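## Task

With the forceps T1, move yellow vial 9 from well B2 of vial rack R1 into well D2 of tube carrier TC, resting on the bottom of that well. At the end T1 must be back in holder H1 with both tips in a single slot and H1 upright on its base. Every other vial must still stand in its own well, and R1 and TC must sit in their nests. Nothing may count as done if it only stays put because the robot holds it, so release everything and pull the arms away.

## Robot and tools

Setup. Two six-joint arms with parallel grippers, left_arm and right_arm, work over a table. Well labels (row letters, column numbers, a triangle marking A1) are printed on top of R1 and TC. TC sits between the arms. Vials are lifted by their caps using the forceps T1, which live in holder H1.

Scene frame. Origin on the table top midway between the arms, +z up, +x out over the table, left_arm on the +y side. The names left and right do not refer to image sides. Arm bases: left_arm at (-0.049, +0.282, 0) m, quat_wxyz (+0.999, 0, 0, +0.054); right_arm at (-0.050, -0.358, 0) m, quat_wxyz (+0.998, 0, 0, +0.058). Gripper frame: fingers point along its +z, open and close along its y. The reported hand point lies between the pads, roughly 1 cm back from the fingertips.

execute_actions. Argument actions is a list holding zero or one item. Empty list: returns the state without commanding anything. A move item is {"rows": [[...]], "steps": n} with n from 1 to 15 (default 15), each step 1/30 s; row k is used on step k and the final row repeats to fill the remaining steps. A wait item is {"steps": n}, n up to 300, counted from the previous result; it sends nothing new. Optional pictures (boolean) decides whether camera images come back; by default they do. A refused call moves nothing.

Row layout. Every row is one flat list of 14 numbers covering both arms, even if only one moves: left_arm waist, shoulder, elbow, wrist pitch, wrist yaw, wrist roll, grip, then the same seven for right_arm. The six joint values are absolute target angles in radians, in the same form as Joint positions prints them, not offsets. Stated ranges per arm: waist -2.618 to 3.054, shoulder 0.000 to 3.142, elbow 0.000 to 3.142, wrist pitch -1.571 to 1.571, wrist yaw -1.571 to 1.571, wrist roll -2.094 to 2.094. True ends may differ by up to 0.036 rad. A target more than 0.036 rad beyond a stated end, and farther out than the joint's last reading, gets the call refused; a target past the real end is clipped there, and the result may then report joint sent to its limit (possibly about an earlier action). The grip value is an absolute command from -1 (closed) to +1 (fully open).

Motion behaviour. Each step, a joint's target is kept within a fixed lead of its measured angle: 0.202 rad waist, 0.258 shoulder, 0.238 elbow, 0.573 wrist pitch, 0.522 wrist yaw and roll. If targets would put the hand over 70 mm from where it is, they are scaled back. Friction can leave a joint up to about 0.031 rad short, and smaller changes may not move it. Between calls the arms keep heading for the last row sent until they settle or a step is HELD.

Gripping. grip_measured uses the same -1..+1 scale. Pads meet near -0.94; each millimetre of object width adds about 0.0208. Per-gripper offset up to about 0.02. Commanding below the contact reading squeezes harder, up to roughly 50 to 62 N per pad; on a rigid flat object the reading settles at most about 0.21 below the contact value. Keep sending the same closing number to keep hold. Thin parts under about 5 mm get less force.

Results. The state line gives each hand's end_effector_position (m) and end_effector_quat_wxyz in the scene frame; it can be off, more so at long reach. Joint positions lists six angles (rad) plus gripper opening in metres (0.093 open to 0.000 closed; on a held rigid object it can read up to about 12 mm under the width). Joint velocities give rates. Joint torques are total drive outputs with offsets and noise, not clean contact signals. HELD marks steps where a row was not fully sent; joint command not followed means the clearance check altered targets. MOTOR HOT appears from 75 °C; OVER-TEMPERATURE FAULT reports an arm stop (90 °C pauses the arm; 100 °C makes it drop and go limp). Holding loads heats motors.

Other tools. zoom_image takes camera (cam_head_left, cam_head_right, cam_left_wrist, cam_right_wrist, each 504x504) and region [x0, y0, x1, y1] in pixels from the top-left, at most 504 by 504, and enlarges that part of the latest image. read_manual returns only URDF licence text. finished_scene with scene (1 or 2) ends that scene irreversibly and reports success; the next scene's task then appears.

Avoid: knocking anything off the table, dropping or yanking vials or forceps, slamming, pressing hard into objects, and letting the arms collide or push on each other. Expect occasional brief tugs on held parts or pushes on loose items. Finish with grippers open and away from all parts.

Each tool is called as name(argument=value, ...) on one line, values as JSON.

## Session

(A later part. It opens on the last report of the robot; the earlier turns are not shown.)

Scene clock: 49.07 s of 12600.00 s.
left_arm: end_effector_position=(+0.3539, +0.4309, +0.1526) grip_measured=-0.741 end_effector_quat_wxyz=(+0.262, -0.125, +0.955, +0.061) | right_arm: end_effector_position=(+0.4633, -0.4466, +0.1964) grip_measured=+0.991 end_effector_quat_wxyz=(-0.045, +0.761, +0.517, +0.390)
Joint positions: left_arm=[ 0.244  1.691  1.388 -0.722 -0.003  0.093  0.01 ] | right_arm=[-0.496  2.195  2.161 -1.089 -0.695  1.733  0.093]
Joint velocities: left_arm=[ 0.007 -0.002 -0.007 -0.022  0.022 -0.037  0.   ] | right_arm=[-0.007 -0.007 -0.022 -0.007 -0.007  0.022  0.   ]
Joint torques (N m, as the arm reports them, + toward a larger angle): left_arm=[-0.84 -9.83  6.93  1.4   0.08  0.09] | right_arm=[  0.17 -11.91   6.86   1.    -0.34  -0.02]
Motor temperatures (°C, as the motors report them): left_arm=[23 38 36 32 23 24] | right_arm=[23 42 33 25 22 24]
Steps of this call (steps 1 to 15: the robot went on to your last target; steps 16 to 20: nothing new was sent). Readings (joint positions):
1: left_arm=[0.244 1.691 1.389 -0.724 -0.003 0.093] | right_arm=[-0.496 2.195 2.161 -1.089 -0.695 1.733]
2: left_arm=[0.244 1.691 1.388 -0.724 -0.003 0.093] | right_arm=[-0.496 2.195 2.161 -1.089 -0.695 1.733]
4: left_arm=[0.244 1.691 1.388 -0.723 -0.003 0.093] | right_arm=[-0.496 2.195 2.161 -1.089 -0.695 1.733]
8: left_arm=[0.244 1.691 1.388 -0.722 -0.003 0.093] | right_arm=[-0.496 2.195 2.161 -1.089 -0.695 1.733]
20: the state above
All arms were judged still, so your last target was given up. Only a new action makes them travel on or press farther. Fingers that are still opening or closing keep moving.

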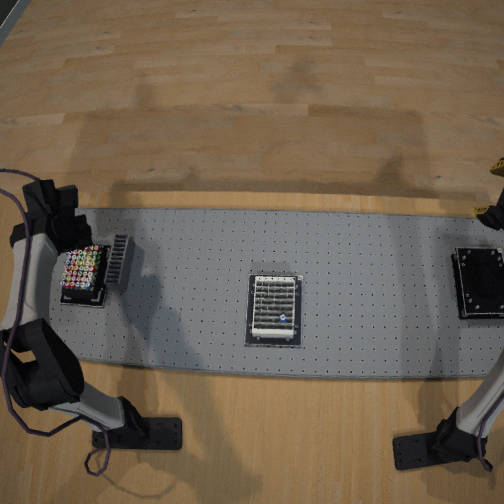

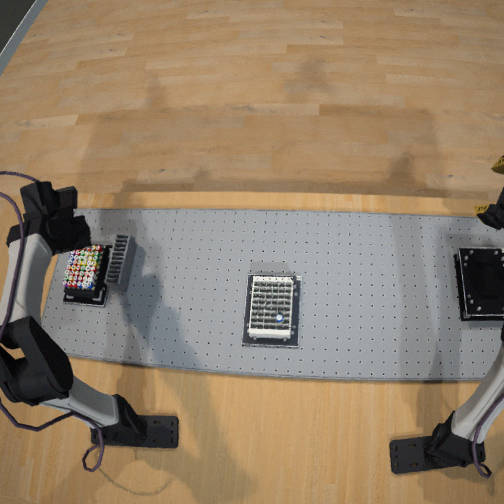

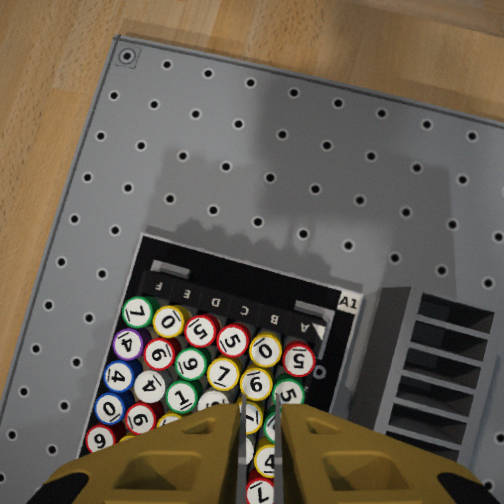

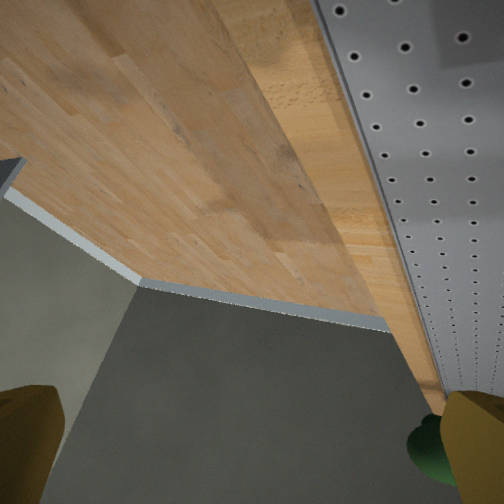

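execute_actions(actions=[{"rows":[[0.258,1.69,1.47,-0.76,0,0.1,-0.74,-0.496,2.195,2.161,-1.089,-0.695,1.733,1]],"steps":15}], pictures=false)

execute_actions(actions=[{"steps":20}], pictures=true)

zoom_image(camera="cam_left_wrist", region=[160, 300, 360, 440])

Scene clock: 52.80 s of 12600.00 s.
left_arm: end_effector_position=(+0.3620, +0.4338, +0.1724) grip_measured=-0.741 end_effector_quat_wxyz=(+0.278, -0.124, +0.950, +0.065) | right_arm: end_effector_position=(+0.4633, -0.4466, +0.1964) grip_measured=+0.991 end_effector_quat_wxyz=(-0.045, +0.761, +0.517, +0.390)
Joint positions: left_arm=[ 0.244  1.695  1.454 -0.751 -0.003  0.093  0.01 ] | right_arm=[-0.496  2.195  2.161 -1.089 -0.695  1.733  0.093]
Joint velocities: left_arm=[ 0.002 -0.017  0.007 -0.051  0.051  0.037  0.001] | right_arm=[-0.002  0.012 -0.017  0.022  0.007  0.095  0.   ]
Joint torques (N m, as the arm reports them, + toward a larger angle): left_arm=[  0.42 -10.29  10.16   1.29   0.06   0.09] | right_arm=[ -0.02 -11.82   7.     0.99  -0.36  -0.11]
Motor temperatures (°C, as the motors report them): left_arm=[23 39 36 32 23 24] | right_arm=[23 42 33 25 22 24]
Steps of this call (steps 1 to 90: nothing new was sent; then 0.23 s passed at rest; steps 91 to 105: all 15 steps of this action). Readings (joint positions):
91: left_arm=[0.244 1.692 1.398 -0.733 -0.003 0.093] | right_arm=[-0.496 2.195 2.161 -1.089 -0.695 1.733]
92: left_arm=[0.244 1.695 1.413 -0.743 -0.003 0.093] | right_arm=[-0.496 2.195 2.161 -1.089 -0.695 1.733]
94: left_arm=[0.244 1.695 1.439 -0.746 -0.003 0.093] | right_arm=[-0.496 2.195 2.161 -1.089 -0.695 1.733]
98: left_arm=[0.244 1.695 1.454 -0.746 -0.003 0.093] | right_arm=[-0.496 2.195 2.161 -1.089 -0.695 1.733]
105: the state above

Scene clock: 53.47 s of 12600.00 s.
left_arm: end_effector_position=(+0.3618, +0.4338, +0.1723) grip_measured=-0.741 end_effector_quat_wxyz=(+0.278, -0.124, +0.950, +0.065) | right_arm: end_effector_position=(+0.4633, -0.4466, +0.1964) grip_measured=+0.991 end_effector_quat_wxyz=(-0.045, +0.761, +0.517, +0.390)
Joint positions: left_arm=[ 0.244  1.695  1.454 -0.751 -0.003  0.093  0.01 ] | right_arm=[-0.496  2.195  2.161 -1.089 -0.695  1.733  0.093]
Joint velocities: left_arm=[ 0.012  0.002 -0.007  0.022 -0.022  0.066  0.001] | right_arm=[-0.007  0.007  0.002  0.022 -0.022 -0.037  0.001]
Joint torques (N m, as the arm reports them, + toward a larger angle): left_arm=[  0.37 -10.35  10.06   1.31   0.02   0.06] | right_arm=[ -0.11 -11.73   7.17   1.06  -0.34  -0.05]
Motor temperatures (°C, as the motors report them): left_arm=[23 39 36 32 23 24] | right_arm=[23 43 33 25 22 24]
Steps of this call (steps 1 to 15: the robot went on to your last target; steps 16 to 20: nothing new was sent). Readings (joint positions):
1: left_arm=[0.244 1.695 1.454 -0.751 -0.003 0.093] | right_arm=[-0.496 2.195 2.161 -1.089 -0.695 1.733]
2: left_arm=[0.244 1.695 1.454 -0.751 -0.003 0.093] | right_arm=[-0.496 2.195 2.161 -1.089 -0.695 1.733]
4: left_arm=[0.244 1.695 1.454 -0.751 -0.003 0.093] | right_arm=[-0.496 2.195 2.161 -1.089 -0.695 1.733]
8: left_arm=[0.244 1.695 1.454 -0.751 -0.003 0.093] | right_arm=[-0.496 2.195 2.161 -1.089 -0.695 1.733]
20: the state above
All arms were judged still, so your last target was given up. Only a new action makes them travel on or press farther. Fingers that are still opening or closing keep moving.

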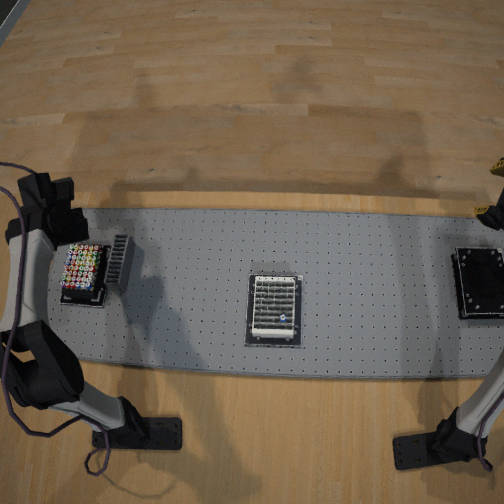

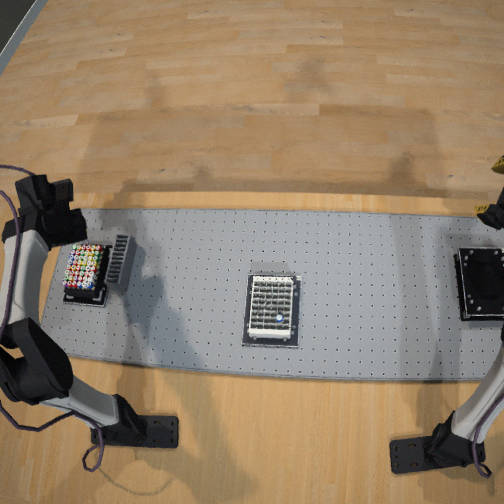

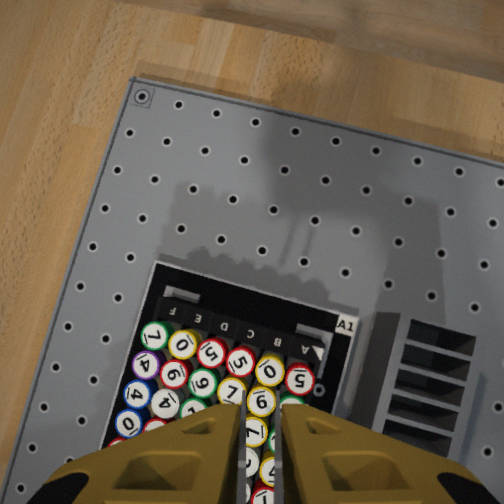

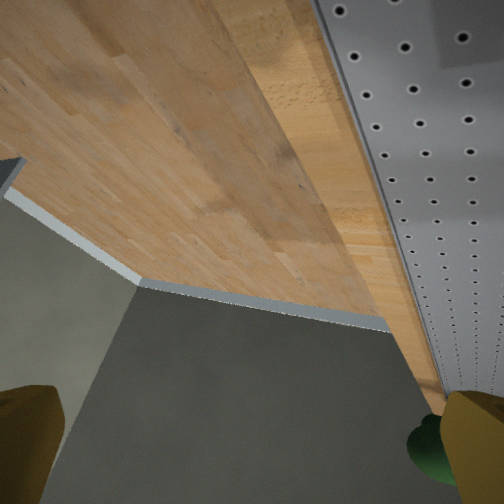

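Region (160, 300, 360, 440) of cam_left_wrist's 504x504 image, scaled by 2.520, with more detail than that image has; it fills the top 353 rows of this view, and the rest is white.

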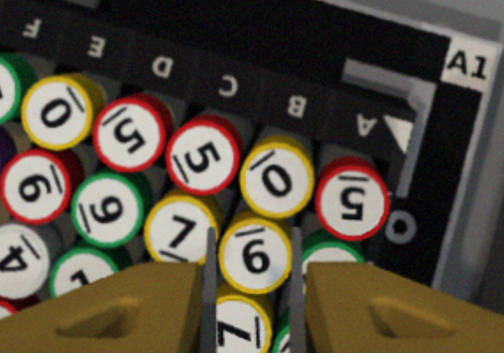

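execute_actions(actions=[{"rows":[[0.264,1.648,1.41,-0.75,0,0.1,-0.74,-0.496,2.195,2.161,-1.089,-0.695,1.733,1]],"steps":15}], pictures=false)

execute_actions(actions=[{"steps":15}], pictures=true)

zoom_image(camera="cam_left_wrist", region=[160, 300, 360, 440])

Scene clock: 57.97 s of 12600.00 s.
left_arm: end_effector_position=(+0.3527, +0.4355, +0.1724) grip_measured=-0.741 end_effector_quat_wxyz=(+0.277, -0.130, +0.950, +0.066) | right_arm: end_effector_position=(+0.4633, -0.4466, +0.1964) grip_measured=+0.991 end_effector_quat_wxyz=(-0.045, +0.761, +0.517, +0.390)
Joint positions: left_arm=[ 0.255  1.666  1.423 -0.751 -0.003  0.093  0.01 ] | right_arm=[-0.496  2.195  2.161 -1.089 -0.695  1.733  0.093]
Joint velocities: left_arm=[-0.002 -0.007  0.002 -0.066  0.007  0.037 -0.   ] | right_arm=[-0.007  0.002 -0.007 -0.007 -0.007  0.022 -0.   ]
Joint torques (N m, as the arm reports them, + toward a larger angle): left_arm=[  0.2  -10.93   7.43   1.37   0.05   0.04] | right_arm=[  0.   -11.84   7.15   1.01  -0.34  -0.05]
Motor temperatures (°C, as the motors report them): left_arm=[23 39 37 32 23 24] | right_arm=[23 43 34 25 22 24]
Steps of this call (steps 1 to 90: nothing new was sent; then 1.00 s passed at rest; steps 91 to 105: all 15 steps of this action). Readings (joint positions):
91: left_arm=[0.245 1.691 1.448 -0.748 -0.003 0.093] | right_arm=[-0.496 2.195 2.161 -1.089 -0.695 1.733]
92: left_arm=[0.247 1.684 1.439 -0.748 -0.003 0.093] | right_arm=[-0.496 2.195 2.161 -1.089 -0.695 1.733]
94: left_arm=[0.252 1.672 1.426 -0.751 -0.003 0.093] | right_arm=[-0.496 2.195 2.161 -1.089 -0.695 1.733]
98: left_arm=[0.255 1.666 1.423 -0.751 -0.003 0.093] | right_arm=[-0.496 2.195 2.161 -1.089 -0.695 1.733]
105: the state above

Scene clock: 58.47 s of 12600.00 s.
left_arm: end_effector_position=(+0.3527, +0.4355, +0.1724) grip_measured=-0.741 end_effector_quat_wxyz=(+0.277, -0.130, +0.950, +0.066) | right_arm: end_effector_position=(+0.4633, -0.4466, +0.1964) grip_measured=+0.991 end_effector_quat_wxyz=(-0.045, +0.761, +0.517, +0.390)
Joint positions: left_arm=[ 0.255  1.666  1.423 -0.751 -0.003  0.093  0.01 ] | right_arm=[-0.496  2.195  2.161 -1.089 -0.695  1.733  0.093]
Joint velocities: left_arm=[-0.002 -0.017 -0.002  0.037  0.007 -0.022 -0.001] | right_arm=[ 0.002 -0.007 -0.017  0.007  0.007  0.022  0.001]
Joint torques (N m, as the arm reports them, + toward a larger angle): left_arm=[  0.16 -11.07   7.44   1.36   0.04   0.05] | right_arm=[ -0.06 -11.69   6.87   1.02  -0.41  -0.05]
Motor temperatures (°C, as the motors report them): left_arm=[23 39 37 32 23 24] | right_arm=[23 43 34 25 22 24]
Steps of this call (steps 1 to 15: the robot went on to your last target). Readings (joint positions):
1: left_arm=[0.255 1.666 1.423 -0.751 -0.003 0.093] | right_arm=[-0.496 2.195 2.161 -1.089 -0.695 1.733]
2: left_arm=[0.255 1.666 1.423 -0.751 -0.003 0.093] | right_arm=[-0.496 2.195 2.161 -1.089 -0.695 1.733]
4: left_arm=[0.255 1.666 1.423 -0.751 -0.003 0.093] | right_arm=[-0.496 2.195 2.161 -1.089 -0.695 1.733]
8: left_arm=[0.255 1.666 1.423 -0.751 -0.003 0.093] | right_arm=[-0.496 2.195 2.161 -1.089 -0.695 1.733]
15: the state above
All arms were judged still, so your last target was given up. Only a new action makes them travel on or press farther. Fingers that are still opening or closing keep moving.

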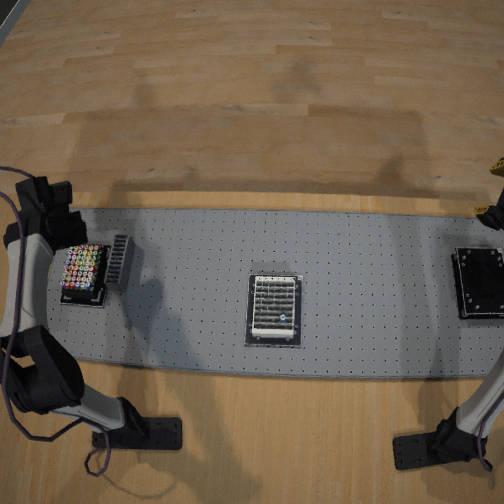

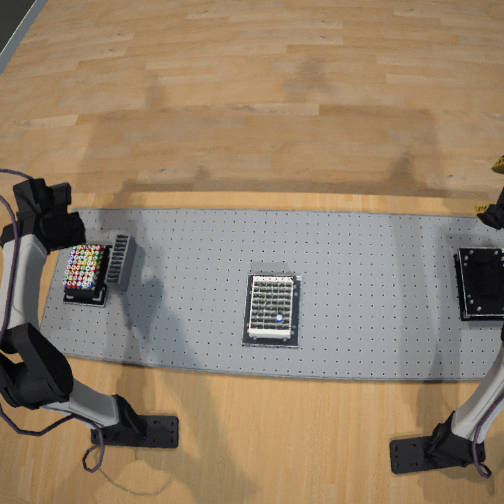

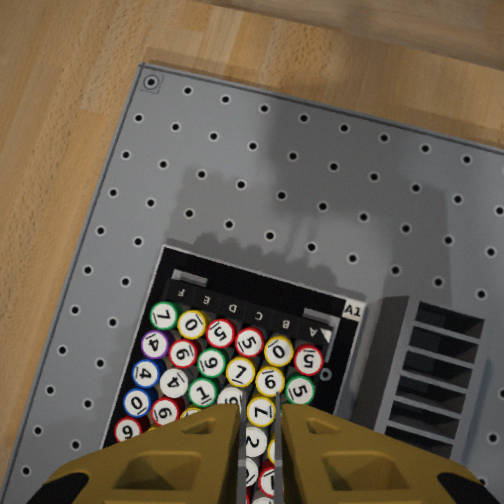

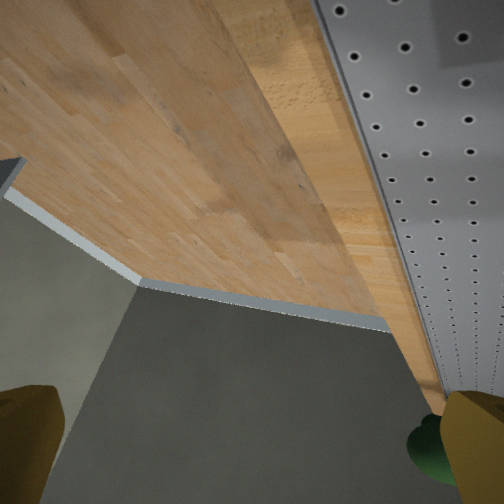

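Region (160, 300, 360, 440) of cam_left_wrist's 504x504 image, scaled by 2.520, with more detail than that image has; it fills the top 353 rows of this view, and the rest is white.

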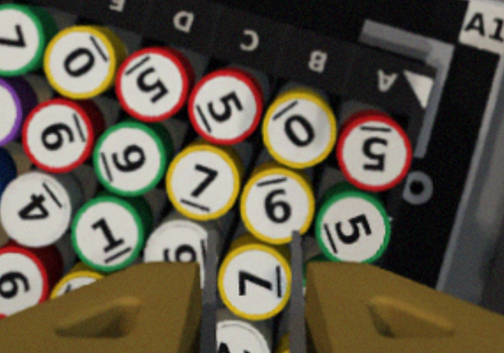

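execute_actions(actions=[{"rows":[[0.235,1.66,1.415,-0.75,0,0.1,-0.74,-0.496,2.195,2.161,-1.089,-0.695,1.733,1],[0.235,1.66,1.415,-0.75,0,0.1,-0.74,-0.496,2.195,2.161,-1.089,-0.695,1.733,1],[0.241,1.66,1.415,-0.75,0,0.1,-0.74,-0.496,2.195,2.161,-1.089,-0.695,1.733,1]],"steps":12}], pictures=false)

execute_actions(actions=[{"rows":[[0.245,1.66,1.39,-0.715,0,0.1,-0.74,-0.496,2.195,2.161,-1.089,-0.695,1.733,1],[0.245,1.66,1.39,-0.715,0,0.1,-0.74,-0.496,2.195,2.161,-1.089,-0.695,1.733,1],[0.245,1.66,1.39,-0.715,0,0.1,-0.74,-0.496,2.195,2.161,-1.089,-0.695,1.733,1],[0.245,1.66,1.365,-0.69,0,0.1,-0.74,-0.496,2.195,2.161,-1.089,-0.695,1.733,1]],"steps":15}], pictures=false)

execute_actions(actions=[{"steps":15}], pictures=true)

zoom_image(camera="cam_left_wrist", region=[160, 300, 360, 440])

Scene clock: 62.73 s of 12600.00 s.
left_arm: end_effector_position=(+0.3536, +0.4330, +0.1724) grip_measured=-0.741 end_effector_quat_wxyz=(+0.277, -0.127, +0.950, +0.065) | right_arm: end_effector_position=(+0.4633, -0.4466, +0.1964) grip_measured=+0.991 end_effector_quat_wxyz=(-0.045, +0.761, +0.517, +0.390)
Joint positions: left_arm=[ 0.249  1.666  1.423 -0.751 -0.003  0.093  0.01 ] | right_arm=[-0.496  2.195  2.161 -1.089 -0.695  1.733  0.093]
Joint velocities: left_arm=[ 0.007 -0.012  0.012 -0.007 -0.007 -0.051 -0.001] | right_arm=[ 0.007  0.007 -0.012  0.051  0.066 -0.007 -0.001]
Joint torques (N m, as the arm reports them, + toward a larger angle): left_arm=[ -1.2  -10.2    7.79   1.42   0.09   0.08] | right_arm=[  0.07 -11.88   7.07   1.01  -0.35  -0.06]
Motor temperatures (°C, as the motors report them): left_arm=[23 40 36 32 23 24] | right_arm=[23 44 34 25 22 24]
Steps of this call (steps 1 to 90: nothing new was sent; then 0.87 s passed at rest; steps 91 to 102: all 12 steps of this action). Readings (joint positions):
91: left_arm=[0.254 1.666 1.423 -0.751 -0.003 0.093] | right_arm=[-0.496 2.195 2.161 -1.089 -0.695 1.733]
92: left_arm=[0.252 1.666 1.423 -0.751 -0.003 0.093] | right_arm=[-0.496 2.195 2.161 -1.089 -0.695 1.733]
94: left_arm=[0.249 1.666 1.423 -0.751 -0.003 0.093] | right_arm=[-0.496 2.195 2.161 -1.089 -0.695 1.733]
98: left_arm=[0.249 1.666 1.423 -0.751 -0.003 0.093] | right_arm=[-0.496 2.195 2.161 -1.089 -0.695 1.733]
102: the state above

Scene clock: 63.23 s of 12600.00 s.
left_arm: end_effector_position=(+0.3515, +0.4322, +0.1590) grip_measured=-0.741 end_effector_quat_wxyz=(+0.272, -0.127, +0.952, +0.064) | right_arm: end_effector_position=(+0.4633, -0.4466, +0.1964) grip_measured=+0.991 end_effector_quat_wxyz=(-0.045, +0.761, +0.517, +0.390)
Joint positions: left_arm=[ 0.249  1.666  1.375 -0.713 -0.003  0.093  0.01 ] | right_arm=[-0.496  2.195  2.161 -1.089 -0.695  1.733  0.093]
Joint velocities: left_arm=[ 0.002 -0.012 -0.007  0.037 -0.051 -0.066 -0.001] | right_arm=[ 0.007  0.017 -0.012  0.007 -0.022 -0.022 -0.   ]
Joint torques (N m, as the arm reports them, + toward a larger angle): left_arm=[ -1.01 -10.23   7.7    1.55   0.08   0.04] | right_arm=[  0.01 -11.62   6.84   1.02  -0.34  -0.02]
Motor temperatures (°C, as the motors report them): left_arm=[23 40 36 32 23 24] | right_arm=[23 44 34 25 22 24]
Steps of this call (steps 1 to 15: all 15 steps of this action). Readings (joint positions):
1: left_arm=[0.249 1.666 1.420 -0.747 -0.003 0.093] | right_arm=[-0.496 2.195 2.161 -1.089 -0.695 1.733]
2: left_arm=[0.249 1.666 1.416 -0.743 -0.003 0.093] | right_arm=[-0.496 2.195 2.161 -1.089 -0.695 1.733]
4: left_arm=[0.249 1.666 1.402 -0.733 -0.003 0.093] | right_arm=[-0.496 2.195 2.161 -1.089 -0.695 1.733]
8: left_arm=[0.249 1.666 1.377 -0.723 -0.003 0.093] | right_arm=[-0.496 2.195 2.161 -1.089 -0.695 1.733]
15: the state above

Scene clock: 63.73 s of 12600.00 s.
left_arm: end_effector_position=(+0.3521, +0.4324, +0.1594) grip_measured=-0.741 end_effector_quat_wxyz=(+0.274, -0.127, +0.951, +0.064) | right_arm: end_effector_position=(+0.4633, -0.4466, +0.1964) grip_measured=+0.991 end_effector_quat_wxyz=(-0.045, +0.761, +0.517, +0.390)
Joint positions: left_arm=[ 0.249  1.666  1.375 -0.71  -0.003  0.093  0.01 ] | right_arm=[-0.496  2.195  2.161 -1.089 -0.695  1.733  0.093]
Joint velocities: left_arm=[-0.007 -0.007 -0.017 -0.066  0.037  0.022  0.001] | right_arm=[-0.012  0.017  0.002  0.066 -0.007  0.022  0.   ]
Joint torques (N m, as the arm reports them, + toward a larger angle): left_arm=[ -0.85 -10.23   7.76   1.54   0.04   0.05] | right_arm=[ -0.12 -11.9    6.95   1.02  -0.34  -0.04]
Motor temperatures (°C, as the motors report them): left_arm=[23 40 36 33 23 24] | right_arm=[23 44 34 25 22 24]
Steps of this call (steps 1 to 15: the robot went on to your last target). Readings (joint positions):
1: left_arm=[0.249 1.666 1.375 -0.712 -0.003 0.093] | right_arm=[-0.496 2.195 2.161 -1.089 -0.695 1.733]
2: left_arm=[0.249 1.666 1.375 -0.712 -0.003 0.093] | right_arm=[-0.496 2.195 2.161 -1.089 -0.695 1.733]
4: left_arm=[0.249 1.666 1.375 -0.711 -0.003 0.093] | right_arm=[-0.496 2.195 2.161 -1.089 -0.695 1.733]
8: left_arm=[0.249 1.666 1.375 -0.710 -0.003 0.093] | right_arm=[-0.496 2.195 2.161 -1.089 -0.695 1.733]
15: the state above
All arms were judged still, so your last target was given up. Only a new action makes them travel on or press farther. Fingers that are still opening or closing keep moving.

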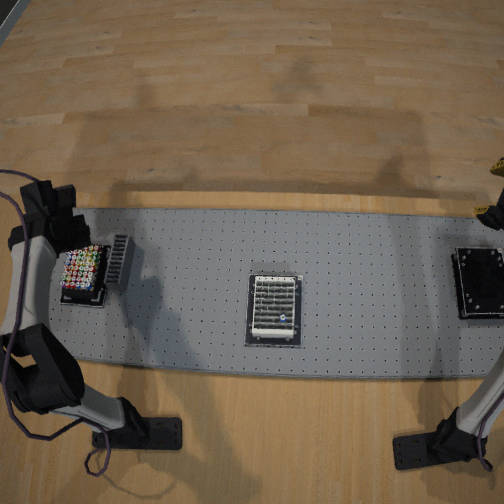

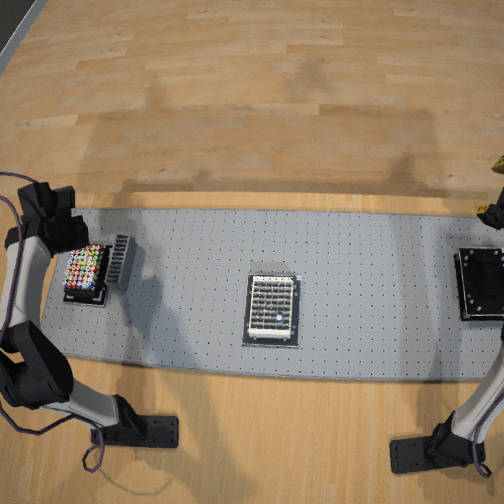

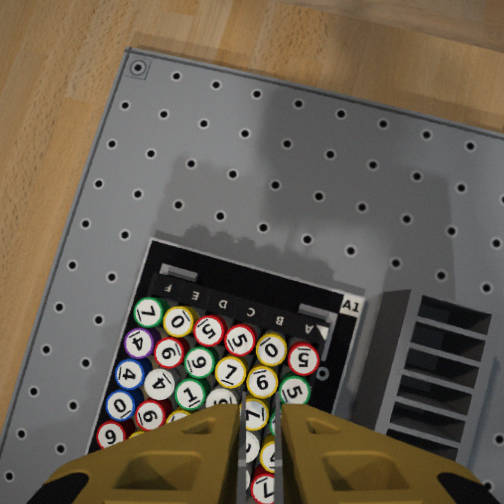

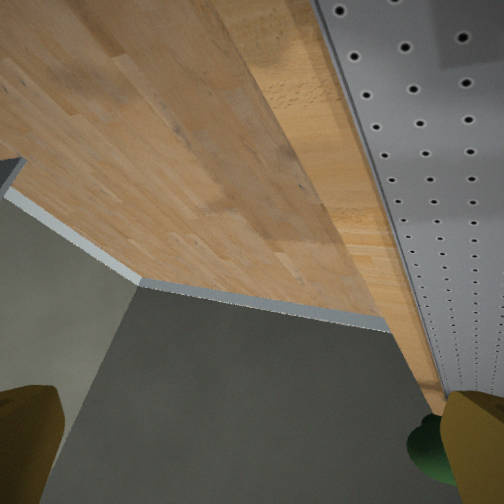

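Region (160, 300, 360, 440) of cam_left_wrist's 504x504 image, scaled by 2.520, with more detail than that image has; it fills the top 353 rows of this view, and the rest is white.

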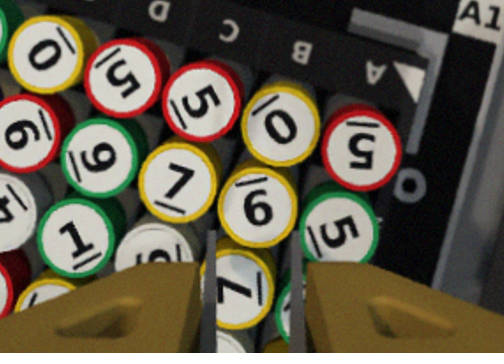

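execute_actions(actions=[{"rows":[[0.245,1.66,1.37,-0.678,0,0.1,-0.74,-0.496,2.195,2.161,-1.089,-0.695,1.733,1]],"steps":15}], pictures=false)

execute_actions(actions=[{"rows":[[0.245,1.66,1.37,-0.66,0,0.1,-0.74,-0.496,2.195,2.161,-1.089,-0.695,1.733,1],[0.245,1.66,1.35,-0.655,0,0.1,-0.74,-0.496,2.195,2.161,-1.089,-0.695,1.733,1],[0.245,1.66,1.35,-0.65,0,0.1,-0.74,-0.496,2.195,2.161,-1.089,-0.695,1.733,1],[0.245,1.66,1.335,-0.64,0,0.1,-0.74,-0.496,2.195,2.161,-1.089,-0.695,1.733,1],[0.245,1.66,1.335,-0.635,0,0.1,-0.74,-0.496,2.195,2.161,-1.089,-0.695,1.733,1],[0.245,1.66,1.318,-0.633,0,0.1,-0.74,-0.496,2.195,2.161,-1.089,-0.695,1.733,1]],"steps":15}], pictures=false)

execute_actions(actions=[{"steps":15}], pictures=true)

zoom_image(camera="cam_left_wrist", region=[160, 300, 360, 440])

Scene clock: 68.90 s of 12600.00 s.
left_arm: end_effector_position=(+0.3542, +0.4332, +0.1609) grip_measured=-0.741 end_effector_quat_wxyz=(+0.279, -0.127, +0.950, +0.066) | right_arm: end_effector_position=(+0.4633, -0.4466, +0.1964) grip_measured=+0.991 end_effector_quat_wxyz=(-0.045, +0.761, +0.517, +0.390)
Joint positions: left_arm=[ 0.249  1.666  1.375 -0.698 -0.003  0.093  0.01 ] | right_arm=[-0.496  2.195  2.161 -1.089 -0.695  1.733  0.093]
Joint velocities: left_arm=[-0.017 -0.012 -0.007 -0.081 -0.066  0.037 -0.001] | right_arm=[-0.007 -0.012  0.027 -0.051 -0.007 -0.007 -0.   ]
Joint torques (N m, as the arm reports them, + toward a larger angle): left_arm=[ -0.84 -10.21   8.29   1.52   0.09   0.06] | right_arm=[ -0.12 -11.63   7.     1.04  -0.4   -0.05]
Motor temperatures (°C, as the motors report them): left_arm=[23 40 36 33 23 24] | right_arm=[23 44 34 25 22 24]
Steps of this call (steps 1 to 90: nothing new was sent; then 1.67 s passed at rest; steps 91 to 105: all 15 steps of this action). Readings (joint positions):
91: left_arm=[0.249 1.666 1.375 -0.709 -0.003 0.093] | right_arm=[-0.496 2.195 2.161 -1.089 -0.695 1.733]
92: left_arm=[0.249 1.666 1.375 -0.707 -0.003 0.093] | right_arm=[-0.496 2.195 2.161 -1.089 -0.695 1.733]
94: left_arm=[0.249 1.666 1.375 -0.703 -0.003 0.093] | right_arm=[-0.496 2.195 2.161 -1.089 -0.695 1.733]
98: left_arm=[0.249 1.666 1.375 -0.700 -0.003 0.093] | right_arm=[-0.496 2.195 2.161 -1.089 -0.695 1.733]
105: the state above

Scene clock: 69.40 s of 12600.00 s.
left_arm: end_effector_position=(+0.3549, +0.4335, +0.1517) grip_measured=-0.741 end_effector_quat_wxyz=(+0.282, -0.127, +0.949, +0.066) | right_arm: end_effector_position=(+0.4633, -0.4466, +0.1964) grip_measured=+0.991 end_effector_quat_wxyz=(-0.045, +0.761, +0.517, +0.390)
Joint positions: left_arm=[ 0.249  1.666  1.335 -0.651 -0.003  0.093  0.01 ] | right_arm=[-0.496  2.195  2.161 -1.089 -0.695  1.733  0.093]
Joint velocities: left_arm=[ 0.002 -0.007  0.002 -0.037  0.022  0.007  0.   ] | right_arm=[ 0.002 -0.007  0.002 -0.081  0.007  0.007  0.   ]
Joint torques (N m, as the arm reports them, + toward a larger angle): left_arm=[ -0.84 -10.04   7.15   1.54   0.06   0.08] | right_arm=[ -0.21 -11.81   6.78   1.    -0.36   0.  ]
Motor temperatures (°C, as the motors report them): left_arm=[23 40 36 33 23 24] | right_arm=[23 44 34 25 22 24]
Steps of this call (steps 1 to 15: all 15 steps of this action). Readings (joint positions):
1: left_arm=[0.249 1.666 1.375 -0.697 -0.003 0.093] | right_arm=[-0.496 2.195 2.161 -1.089 -0.695 1.733]
2: left_arm=[0.249 1.666 1.374 -0.692 -0.003 0.093] | right_arm=[-0.496 2.195 2.161 -1.089 -0.695 1.733]
4: left_arm=[0.249 1.666 1.366 -0.679 -0.003 0.093] | right_arm=[-0.496 2.195 2.161 -1.089 -0.695 1.733]
8: left_arm=[0.249 1.666 1.338 -0.661 -0.003 0.093] | right_arm=[-0.496 2.195 2.161 -1.089 -0.695 1.733]
15: the state above

Scene clock: 69.90 s of 12600.00 s.
left_arm: end_effector_position=(+0.3550, +0.4335, +0.1518) grip_measured=-0.741 end_effector_quat_wxyz=(+0.283, -0.127, +0.949, +0.066) | right_arm: end_effector_position=(+0.4633, -0.4466, +0.1964) grip_measured=+0.991 end_effector_quat_wxyz=(-0.045, +0.761, +0.517, +0.390)
Joint positions: left_arm=[ 0.249  1.666  1.335 -0.65  -0.003  0.093  0.01 ] | right_arm=[-0.496  2.195  2.161 -1.089 -0.695  1.733  0.093]
Joint velocities: left_arm=[-0.012  0.002 -0.012  0.066  0.037  0.051  0.   ] | right_arm=[ 0.022  0.002 -0.022  0.037  0.022 -0.051  0.   ]
Joint torques (N m, as the arm reports them, + toward a larger angle): left_arm=[ -0.92 -10.06   7.25   1.57   0.04   0.07] | right_arm=[ -0.07 -11.74   6.92   0.99  -0.32   0.  ]
Motor temperatures (°C, as the motors report them): left_arm=[23 40 36 33 23 24] | right_arm=[23 45 34 25 22 24]
Steps of this call (steps 1 to 15: the robot went on to your last target). Readings (joint positions):
1: left_arm=[0.249 1.666 1.335 -0.651 -0.003 0.093] | right_arm=[-0.496 2.195 2.161 -1.089 -0.695 1.733]
2: left_arm=[0.249 1.666 1.335 -0.650 -0.003 0.093] | right_arm=[-0.496 2.195 2.161 -1.089 -0.695 1.733]
4: left_arm=[0.249 1.666 1.335 -0.650 -0.003 0.093] | right_arm=[-0.496 2.195 2.161 -1.089 -0.695 1.733]
8: left_arm=[0.249 1.666 1.335 -0.650 -0.003 0.093] | right_arm=[-0.496 2.195 2.161 -1.089 -0.695 1.733]
15: the state above
All arms were judged still, so your last target was given up. Only a new action makes them travel on or press farther. Fingers that are still opening or closing keep moving.

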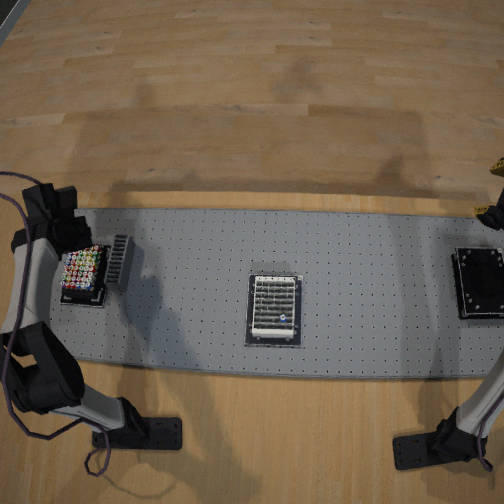

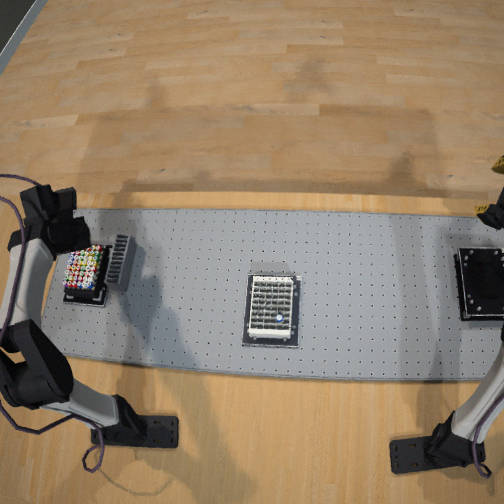

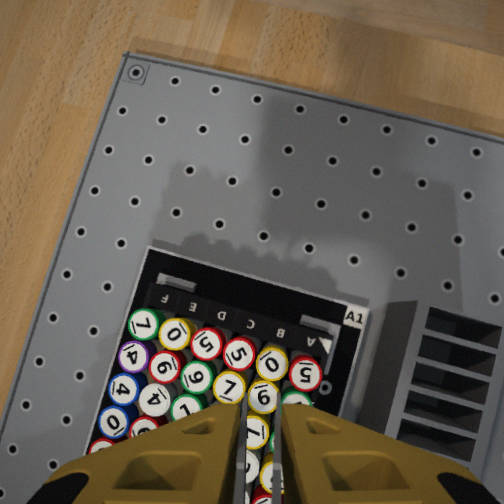

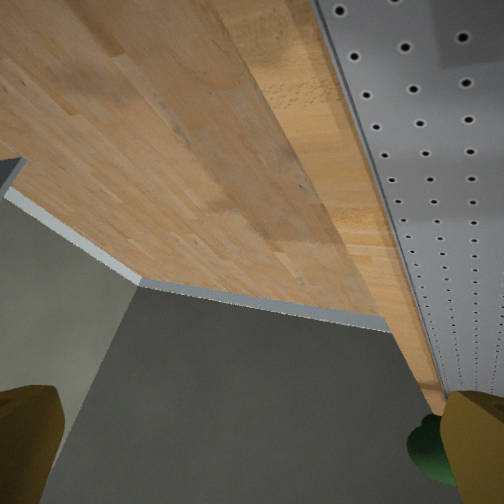

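Region (160, 300, 360, 440) of cam_left_wrist's 504x504 image, scaled by 2.520, with more detail than that image has; it fills the top 353 rows of this view, and the rest is white.

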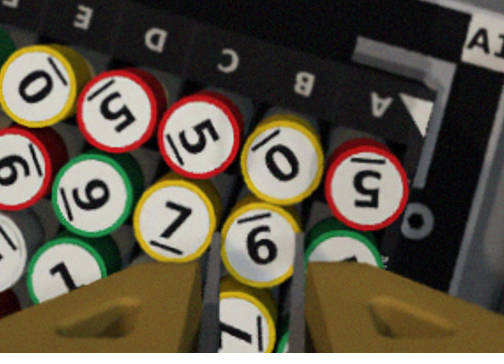

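execute_actions(actions=[{"rows":[[0.232,1.66,1.325,-0.64,0,0.1,-0.73,-0.496,2.195,2.161,-1.089,-0.695,1.733,1],[0.232,1.66,1.325,-0.64,0,0.1,-0.73,-0.496,2.195,2.161,-1.089,-0.695,1.733,1],[0.24,1.66,1.325,-0.64,0,0.1,-0.73,-0.496,2.195,2.161,-1.089,-0.695,1.733,1],[0.24,1.66,1.325,-0.64,0,0.1,-0.73,-0.496,2.195,2.161,-1.089,-0.695,1.733,1],[0.24,1.66,1.325,-0.64,0,0.1,-0.73,-0.496,2.195,2.161,-1.089,-0.695,1.733,1],[0.24,1.66,1.325,-0.64,0,0.1,-0.73,-0.496,2.195,2.161,-1.089,-0.695,1.733,1],[0.24,1.66,1.302,-0.62,0,0.1,-0.73,-0.496,2.195,2.161,-1.089,-0.695,1.733,1]],"steps":15}], pictures=false)

execute_actions(actions=[{"steps":15}], pictures=true)

zoom_image(camera="cam_left_wrist", region=[160, 300, 360, 440])

Scene clock: 74.67 s of 12600.00 s.
left_arm: end_effector_position=(+0.3571, +0.4331, +0.1501) grip_measured=-0.731 end_effector_quat_wxyz=(+0.288, -0.125, +0.947, +0.067) | right_arm: end_effector_position=(+0.4633, -0.4466, +0.1964) grip_measured=+0.991 end_effector_quat_wxyz=(-0.045, +0.761, +0.517, +0.390)
Joint positions: left_arm=[ 0.246  1.666  1.322 -0.627 -0.003  0.093  0.01 ] | right_arm=[-0.496  2.195  2.161 -1.089 -0.695  1.733  0.093]
Joint velocities: left_arm=[-0.012 -0.012 -0.027  0.037 -0.022 -0.051 -0.   ] | right_arm=[-0.002  0.007 -0.017  0.022  0.066  0.007 -0.   ]
Joint torques (N m, as the arm reports them, + toward a larger angle): left_arm=[ -1.18 -10.09   7.04   1.48   0.04   0.06] | right_arm=[  0.19 -11.87   6.88   1.05  -0.35  -0.09]
Motor temperatures (°C, as the motors report them): left_arm=[23 40 36 33 23 24] | right_arm=[23 45 34 25 22 24]
Steps of this call (steps 1 to 90: nothing new was sent; then 1.27 s passed at rest; steps 91 to 105: all 15 steps of this action). Readings (joint positions):
91: left_arm=[0.249 1.666 1.335 -0.650 -0.003 0.093] | right_arm=[-0.496 2.195 2.161 -1.089 -0.695 1.733]
92: left_arm=[0.247 1.666 1.335 -0.650 -0.003 0.093] | right_arm=[-0.496 2.195 2.161 -1.089 -0.695 1.733]
94: left_arm=[0.246 1.666 1.335 -0.650 -0.003 0.093] | right_arm=[-0.496 2.195 2.161 -1.089 -0.695 1.733]
98: left_arm=[0.246 1.666 1.329 -0.642 -0.003 0.093] | right_arm=[-0.496 2.195 2.161 -1.089 -0.695 1.733]
105: the state above

Scene clock: 75.17 s of 12600.00 s.
left_arm: end_effector_position=(+0.3573, +0.4332, +0.1501) grip_measured=-0.731 end_effector_quat_wxyz=(+0.288, -0.125, +0.947, +0.067) | right_arm: end_effector_position=(+0.4633, -0.4466, +0.1964) grip_measured=+0.991 end_effector_quat_wxyz=(-0.045, +0.761, +0.517, +0.390)
Joint positions: left_arm=[ 0.246  1.666  1.322 -0.626 -0.003  0.093  0.01 ] | right_arm=[-0.496  2.195  2.161 -1.089 -0.695  1.733  0.093]
Joint velocities: left_arm=[-0.002  0.012  0.002 -0.066 -0.007  0.022 -0.   ] | right_arm=[ 0.002 -0.002 -0.002  0.007  0.037 -0.007  0.   ]
Joint torques (N m, as the arm reports them, + toward a larger angle): left_arm=[ -1.07 -10.04   6.99   1.47   0.1    0.07] | right_arm=[ -0.23 -11.64   7.     0.99  -0.38  -0.04]
Motor temperatures (°C, as the motors report them): left_arm=[23 40 36 33 23 24] | right_arm=[23 45 34 25 22 24]
Steps of this call (steps 1 to 15: the robot went on to your last target). Readings (joint positions):
1: left_arm=[0.246 1.666 1.322 -0.627 -0.003 0.093] | right_arm=[-0.496 2.195 2.161 -1.089 -0.695 1.733]
2: left_arm=[0.246 1.666 1.322 -0.626 -0.003 0.093] | right_arm=[-0.496 2.195 2.161 -1.089 -0.695 1.733]
4: left_arm=[0.246 1.666 1.322 -0.626 -0.003 0.093] | right_arm=[-0.496 2.195 2.161 -1.089 -0.695 1.733]
8: left_arm=[0.246 1.666 1.322 -0.626 -0.003 0.093] | right_arm=[-0.496 2.195 2.161 -1.089 -0.695 1.733]
15: the state above
All arms were judged still, so your last target was given up. Only a new action makes them travel on or press farther. Fingers that are still opening or closing keep moving.

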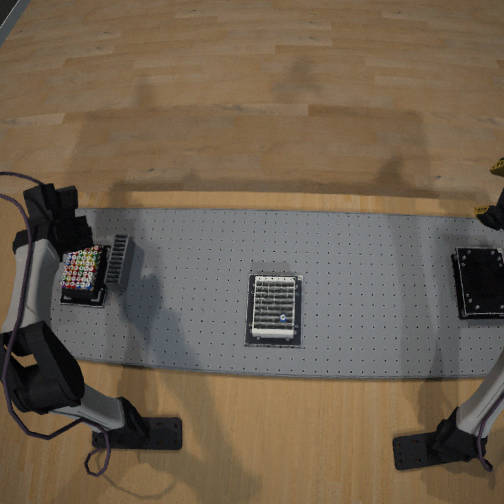

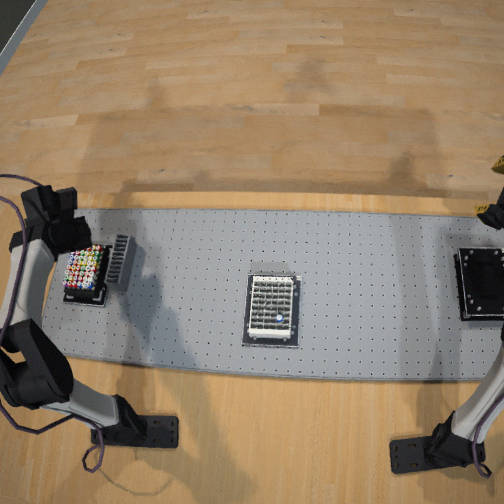

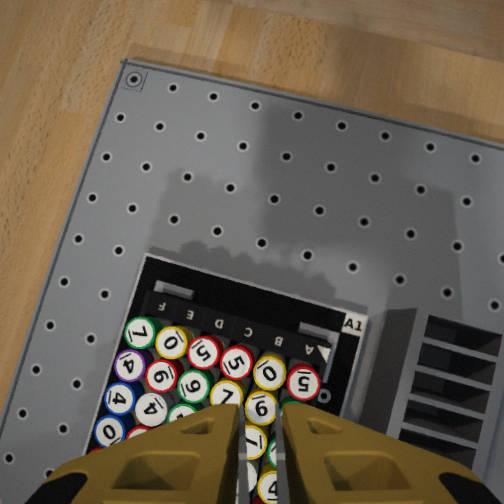

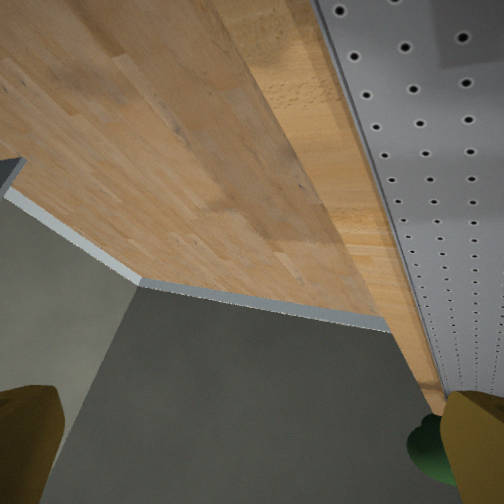

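Region (160, 300, 360, 440) of cam_left_wrist's 504x504 image, scaled by 2.520, with more detail than that image has; it fills the top 353 rows of this view, and the rest is white.

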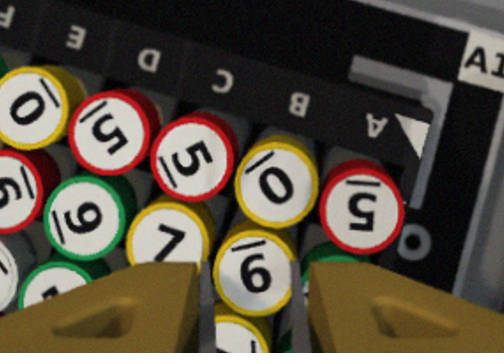

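execute_actions(actions=[{"rows":[[0.246,1.66,1.32,-0.63,0,0.1,-0.81,-0.496,2.195,2.161,-1.089,-0.695,1.733,1]],"steps":15}], pictures=false)

execute_actions(actions=[{"rows":[[0.246,1.66,1.35,-0.65,0,0.1,-0.81,-0.496,2.195,2.161,-1.089,-0.695,1.733,1],[0.246,1.66,1.365,-0.665,0,0.1,-0.81,-0.496,2.195,2.161,-1.089,-0.695,1.733,1],[0.246,1.66,1.38,-0.68,0,0.1,-0.81,-0.496,2.195,2.161,-1.089,-0.695,1.733,1],[0.246,1.66,1.395,-0.695,0,0.1,-0.81,-0.496,2.195,2.161,-1.089,-0.695,1.733,1],[0.246,1.66,1.41,-0.71,0,0.1,-0.81,-0.496,2.195,2.161,-1.089,-0.695,1.733,1],[0.246,1.66,1.425,-0.73,0,0.1,-0.81,-0.496,2.195,2.161,-1.089,-0.695,1.733,1]],"steps":15}], pictures=false)

execute_actions(actions=[{"steps":15}], pictures=true)

zoom_image(camera="cam_left_wrist", region=[160, 300, 360, 480])

Scene clock: 80.30 s of 12600.00 s.
left_arm: end_effector_position=(+0.3575, +0.4326, +0.1501) grip_measured=-0.808 end_effector_quat_wxyz=(+0.289, -0.125, +0.947, +0.065) | right_arm: end_effector_position=(+0.4633, -0.4466, +0.1964) grip_measured=+0.991 end_effector_quat_wxyz=(-0.045, +0.761, +0.517, +0.390)
Joint positions: left_arm=[ 0.246  1.666  1.322 -0.626  0.001  0.093  0.006] | right_arm=[-0.496  2.195  2.161 -1.089 -0.695  1.733  0.093]
Joint velocities: left_arm=[-0.002  0.007 -0.002 -0.051 -0.037  0.022 -0.001] | right_arm=[ 0.002 -0.007 -0.007 -0.007  0.095 -0.022 -0.   ]
Joint torques (N m, as the arm reports them, + toward a larger angle): left_arm=[ -0.46 -10.2    8.5    1.34   0.02   0.07] | right_arm=[  0.09 -11.83   6.87   1.1   -0.34  -0.05]
Motor temperatures (°C, as the motors report them): left_arm=[23 40 36 33 23 24] | right_arm=[23 46 34 26 22 24]
Steps of this call (steps 1 to 90: nothing new was sent; then 1.63 s passed at rest; steps 91 to 105: all 15 steps of this action). Readings (joint positions):
91: left_arm=[0.246 1.666 1.322 -0.626 -0.003 0.093] | right_arm=[-0.496 2.195 2.161 -1.089 -0.695 1.733]
92: left_arm=[0.246 1.666 1.322 -0.626 -0.002 0.093] | right_arm=[-0.496 2.195 2.161 -1.089 -0.695 1.733]
94: left_arm=[0.246 1.666 1.322 -0.626 -0.000 0.093] | right_arm=[-0.496 2.195 2.161 -1.089 -0.695 1.733]
98: left_arm=[0.246 1.666 1.322 -0.626 0.001 0.093] | right_arm=[-0.496 2.195 2.161 -1.089 -0.695 1.733]
105: the state above

Scene clock: 80.80 s of 12600.00 s.
left_arm: end_effector_position=(+0.3587, +0.4330, +0.1718) grip_measured=-0.808 end_effector_quat_wxyz=(+0.288, -0.125, +0.947, +0.065) | right_arm: end_effector_position=(+0.4633, -0.4466, +0.1964) grip_measured=+0.991 end_effector_quat_wxyz=(-0.045, +0.761, +0.517, +0.390)
Joint positions: left_arm=[ 0.246  1.666  1.408 -0.713  0.001  0.093  0.006] | right_arm=[-0.496  2.195  2.161 -1.089 -0.695  1.733  0.093]
Joint velocities: left_arm=[-0.002 -0.007 -0.007 -0.125  0.066  0.007 -0.001] | right_arm=[ 0.007  0.012 -0.007  0.022 -0.051 -0.007  0.002]
Joint torques (N m, as the arm reports them, + toward a larger angle): left_arm=[ -0.52 -10.1   10.08   1.33   0.04   0.11] | right_arm=[ -0.24 -11.79   7.09   1.05  -0.37   0.  ]
Motor temperatures (°C, as the motors report them): left_arm=[23 40 36 33 23 24] | right_arm=[23 46 34 26 22 24]
Steps of this call (steps 1 to 15: all 15 steps of this action). Readings (joint positions):
1: left_arm=[0.246 1.666 1.323 -0.627 0.001 0.093] | right_arm=[-0.496 2.195 2.161 -1.089 -0.695 1.733]
2: left_arm=[0.246 1.666 1.328 -0.633 0.001 0.093] | right_arm=[-0.496 2.195 2.161 -1.089 -0.695 1.733]
4: left_arm=[0.246 1.666 1.346 -0.655 0.001 0.093] | right_arm=[-0.496 2.195 2.161 -1.089 -0.695 1.733]
8: left_arm=[0.246 1.666 1.398 -0.690 0.001 0.093] | right_arm=[-0.496 2.195 2.161 -1.089 -0.695 1.733]
15: the state above

Scene clock: 81.30 s of 12600.00 s.
left_arm: end_effector_position=(+0.3570, +0.4324, +0.1706) grip_measured=-0.808 end_effector_quat_wxyz=(+0.284, -0.125, +0.948, +0.064) | right_arm: end_effector_position=(+0.4633, -0.4466, +0.1964) grip_measured=+0.991 end_effector_quat_wxyz=(-0.045, +0.761, +0.517, +0.390)
Joint positions: left_arm=[ 0.246  1.666  1.408 -0.722  0.001  0.093  0.006] | right_arm=[-0.496  2.195  2.161 -1.089 -0.695  1.733  0.093]
Joint velocities: left_arm=[-0.017 -0.012  0.007 -0.007  0.037 -0.007 -0.   ] | right_arm=[-0.017  0.022 -0.017  0.037 -0.022 -0.051 -0.001]
Joint torques (N m, as the arm reports them, + toward a larger angle): left_arm=[ -0.56 -10.13  10.23   1.35   0.03   0.09] | right_arm=[ -0.13 -11.73   7.11   1.01  -0.4   -0.06]
Motor temperatures (°C, as the motors report them): left_arm=[23 40 36 33 23 24] | right_arm=[23 46 34 26 22 24]
Steps of this call (steps 1 to 15: the robot went on to your last target). Readings (joint positions):
1: left_arm=[0.246 1.666 1.408 -0.715 0.001 0.093] | right_arm=[-0.496 2.195 2.161 -1.089 -0.695 1.733]
2: left_arm=[0.246 1.666 1.408 -0.717 0.001 0.093] | right_arm=[-0.496 2.195 2.161 -1.089 -0.695 1.733]
4: left_arm=[0.246 1.666 1.408 -0.719 0.001 0.093] | right_arm=[-0.496 2.195 2.161 -1.089 -0.695 1.733]
8: left_arm=[0.246 1.666 1.408 -0.721 0.001 0.093] | right_arm=[-0.496 2.195 2.161 -1.089 -0.695 1.733]
15: the state above
All arms were judged still, so your last target was given up. Only a new action makes them travel on or press farther. Fingers that are still opening or closing keep moving.

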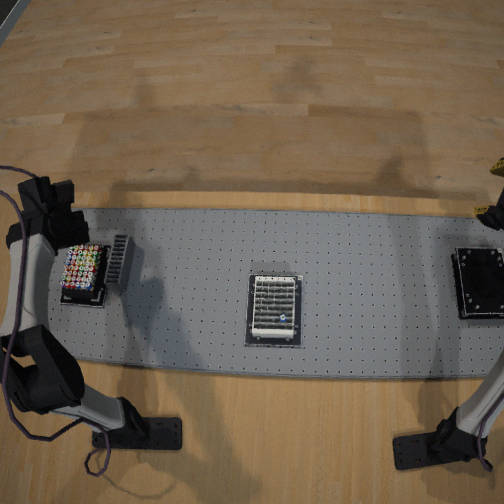

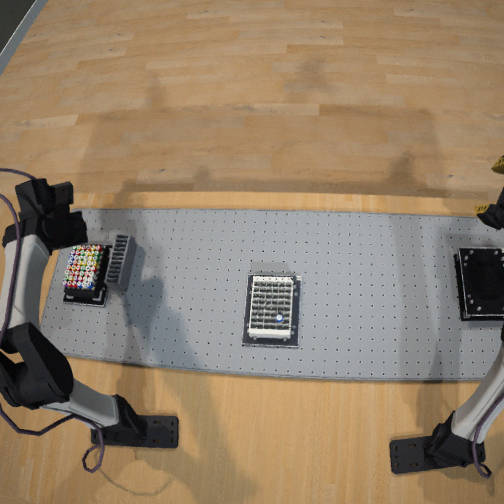

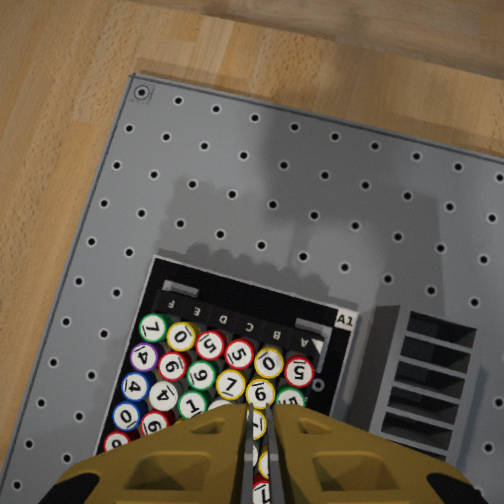

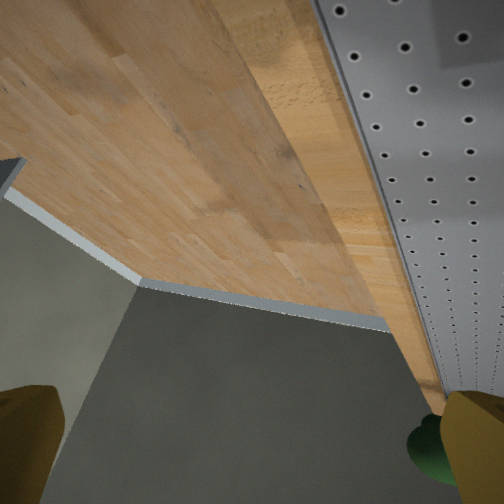

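Region (160, 300, 360, 480) of cam_left_wrist's 504x504 image, scaled by 2.520, with more detail than that image has; it fills the top 454 rows of this view, and the rest is white.

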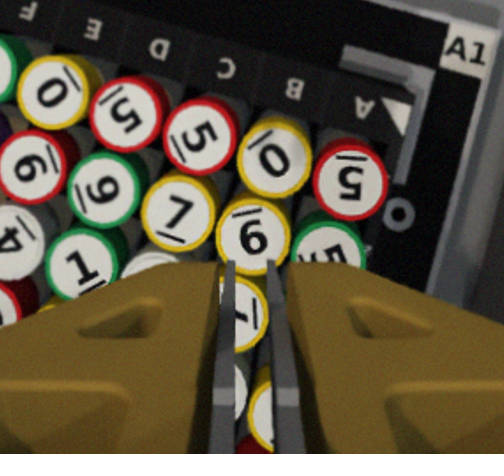

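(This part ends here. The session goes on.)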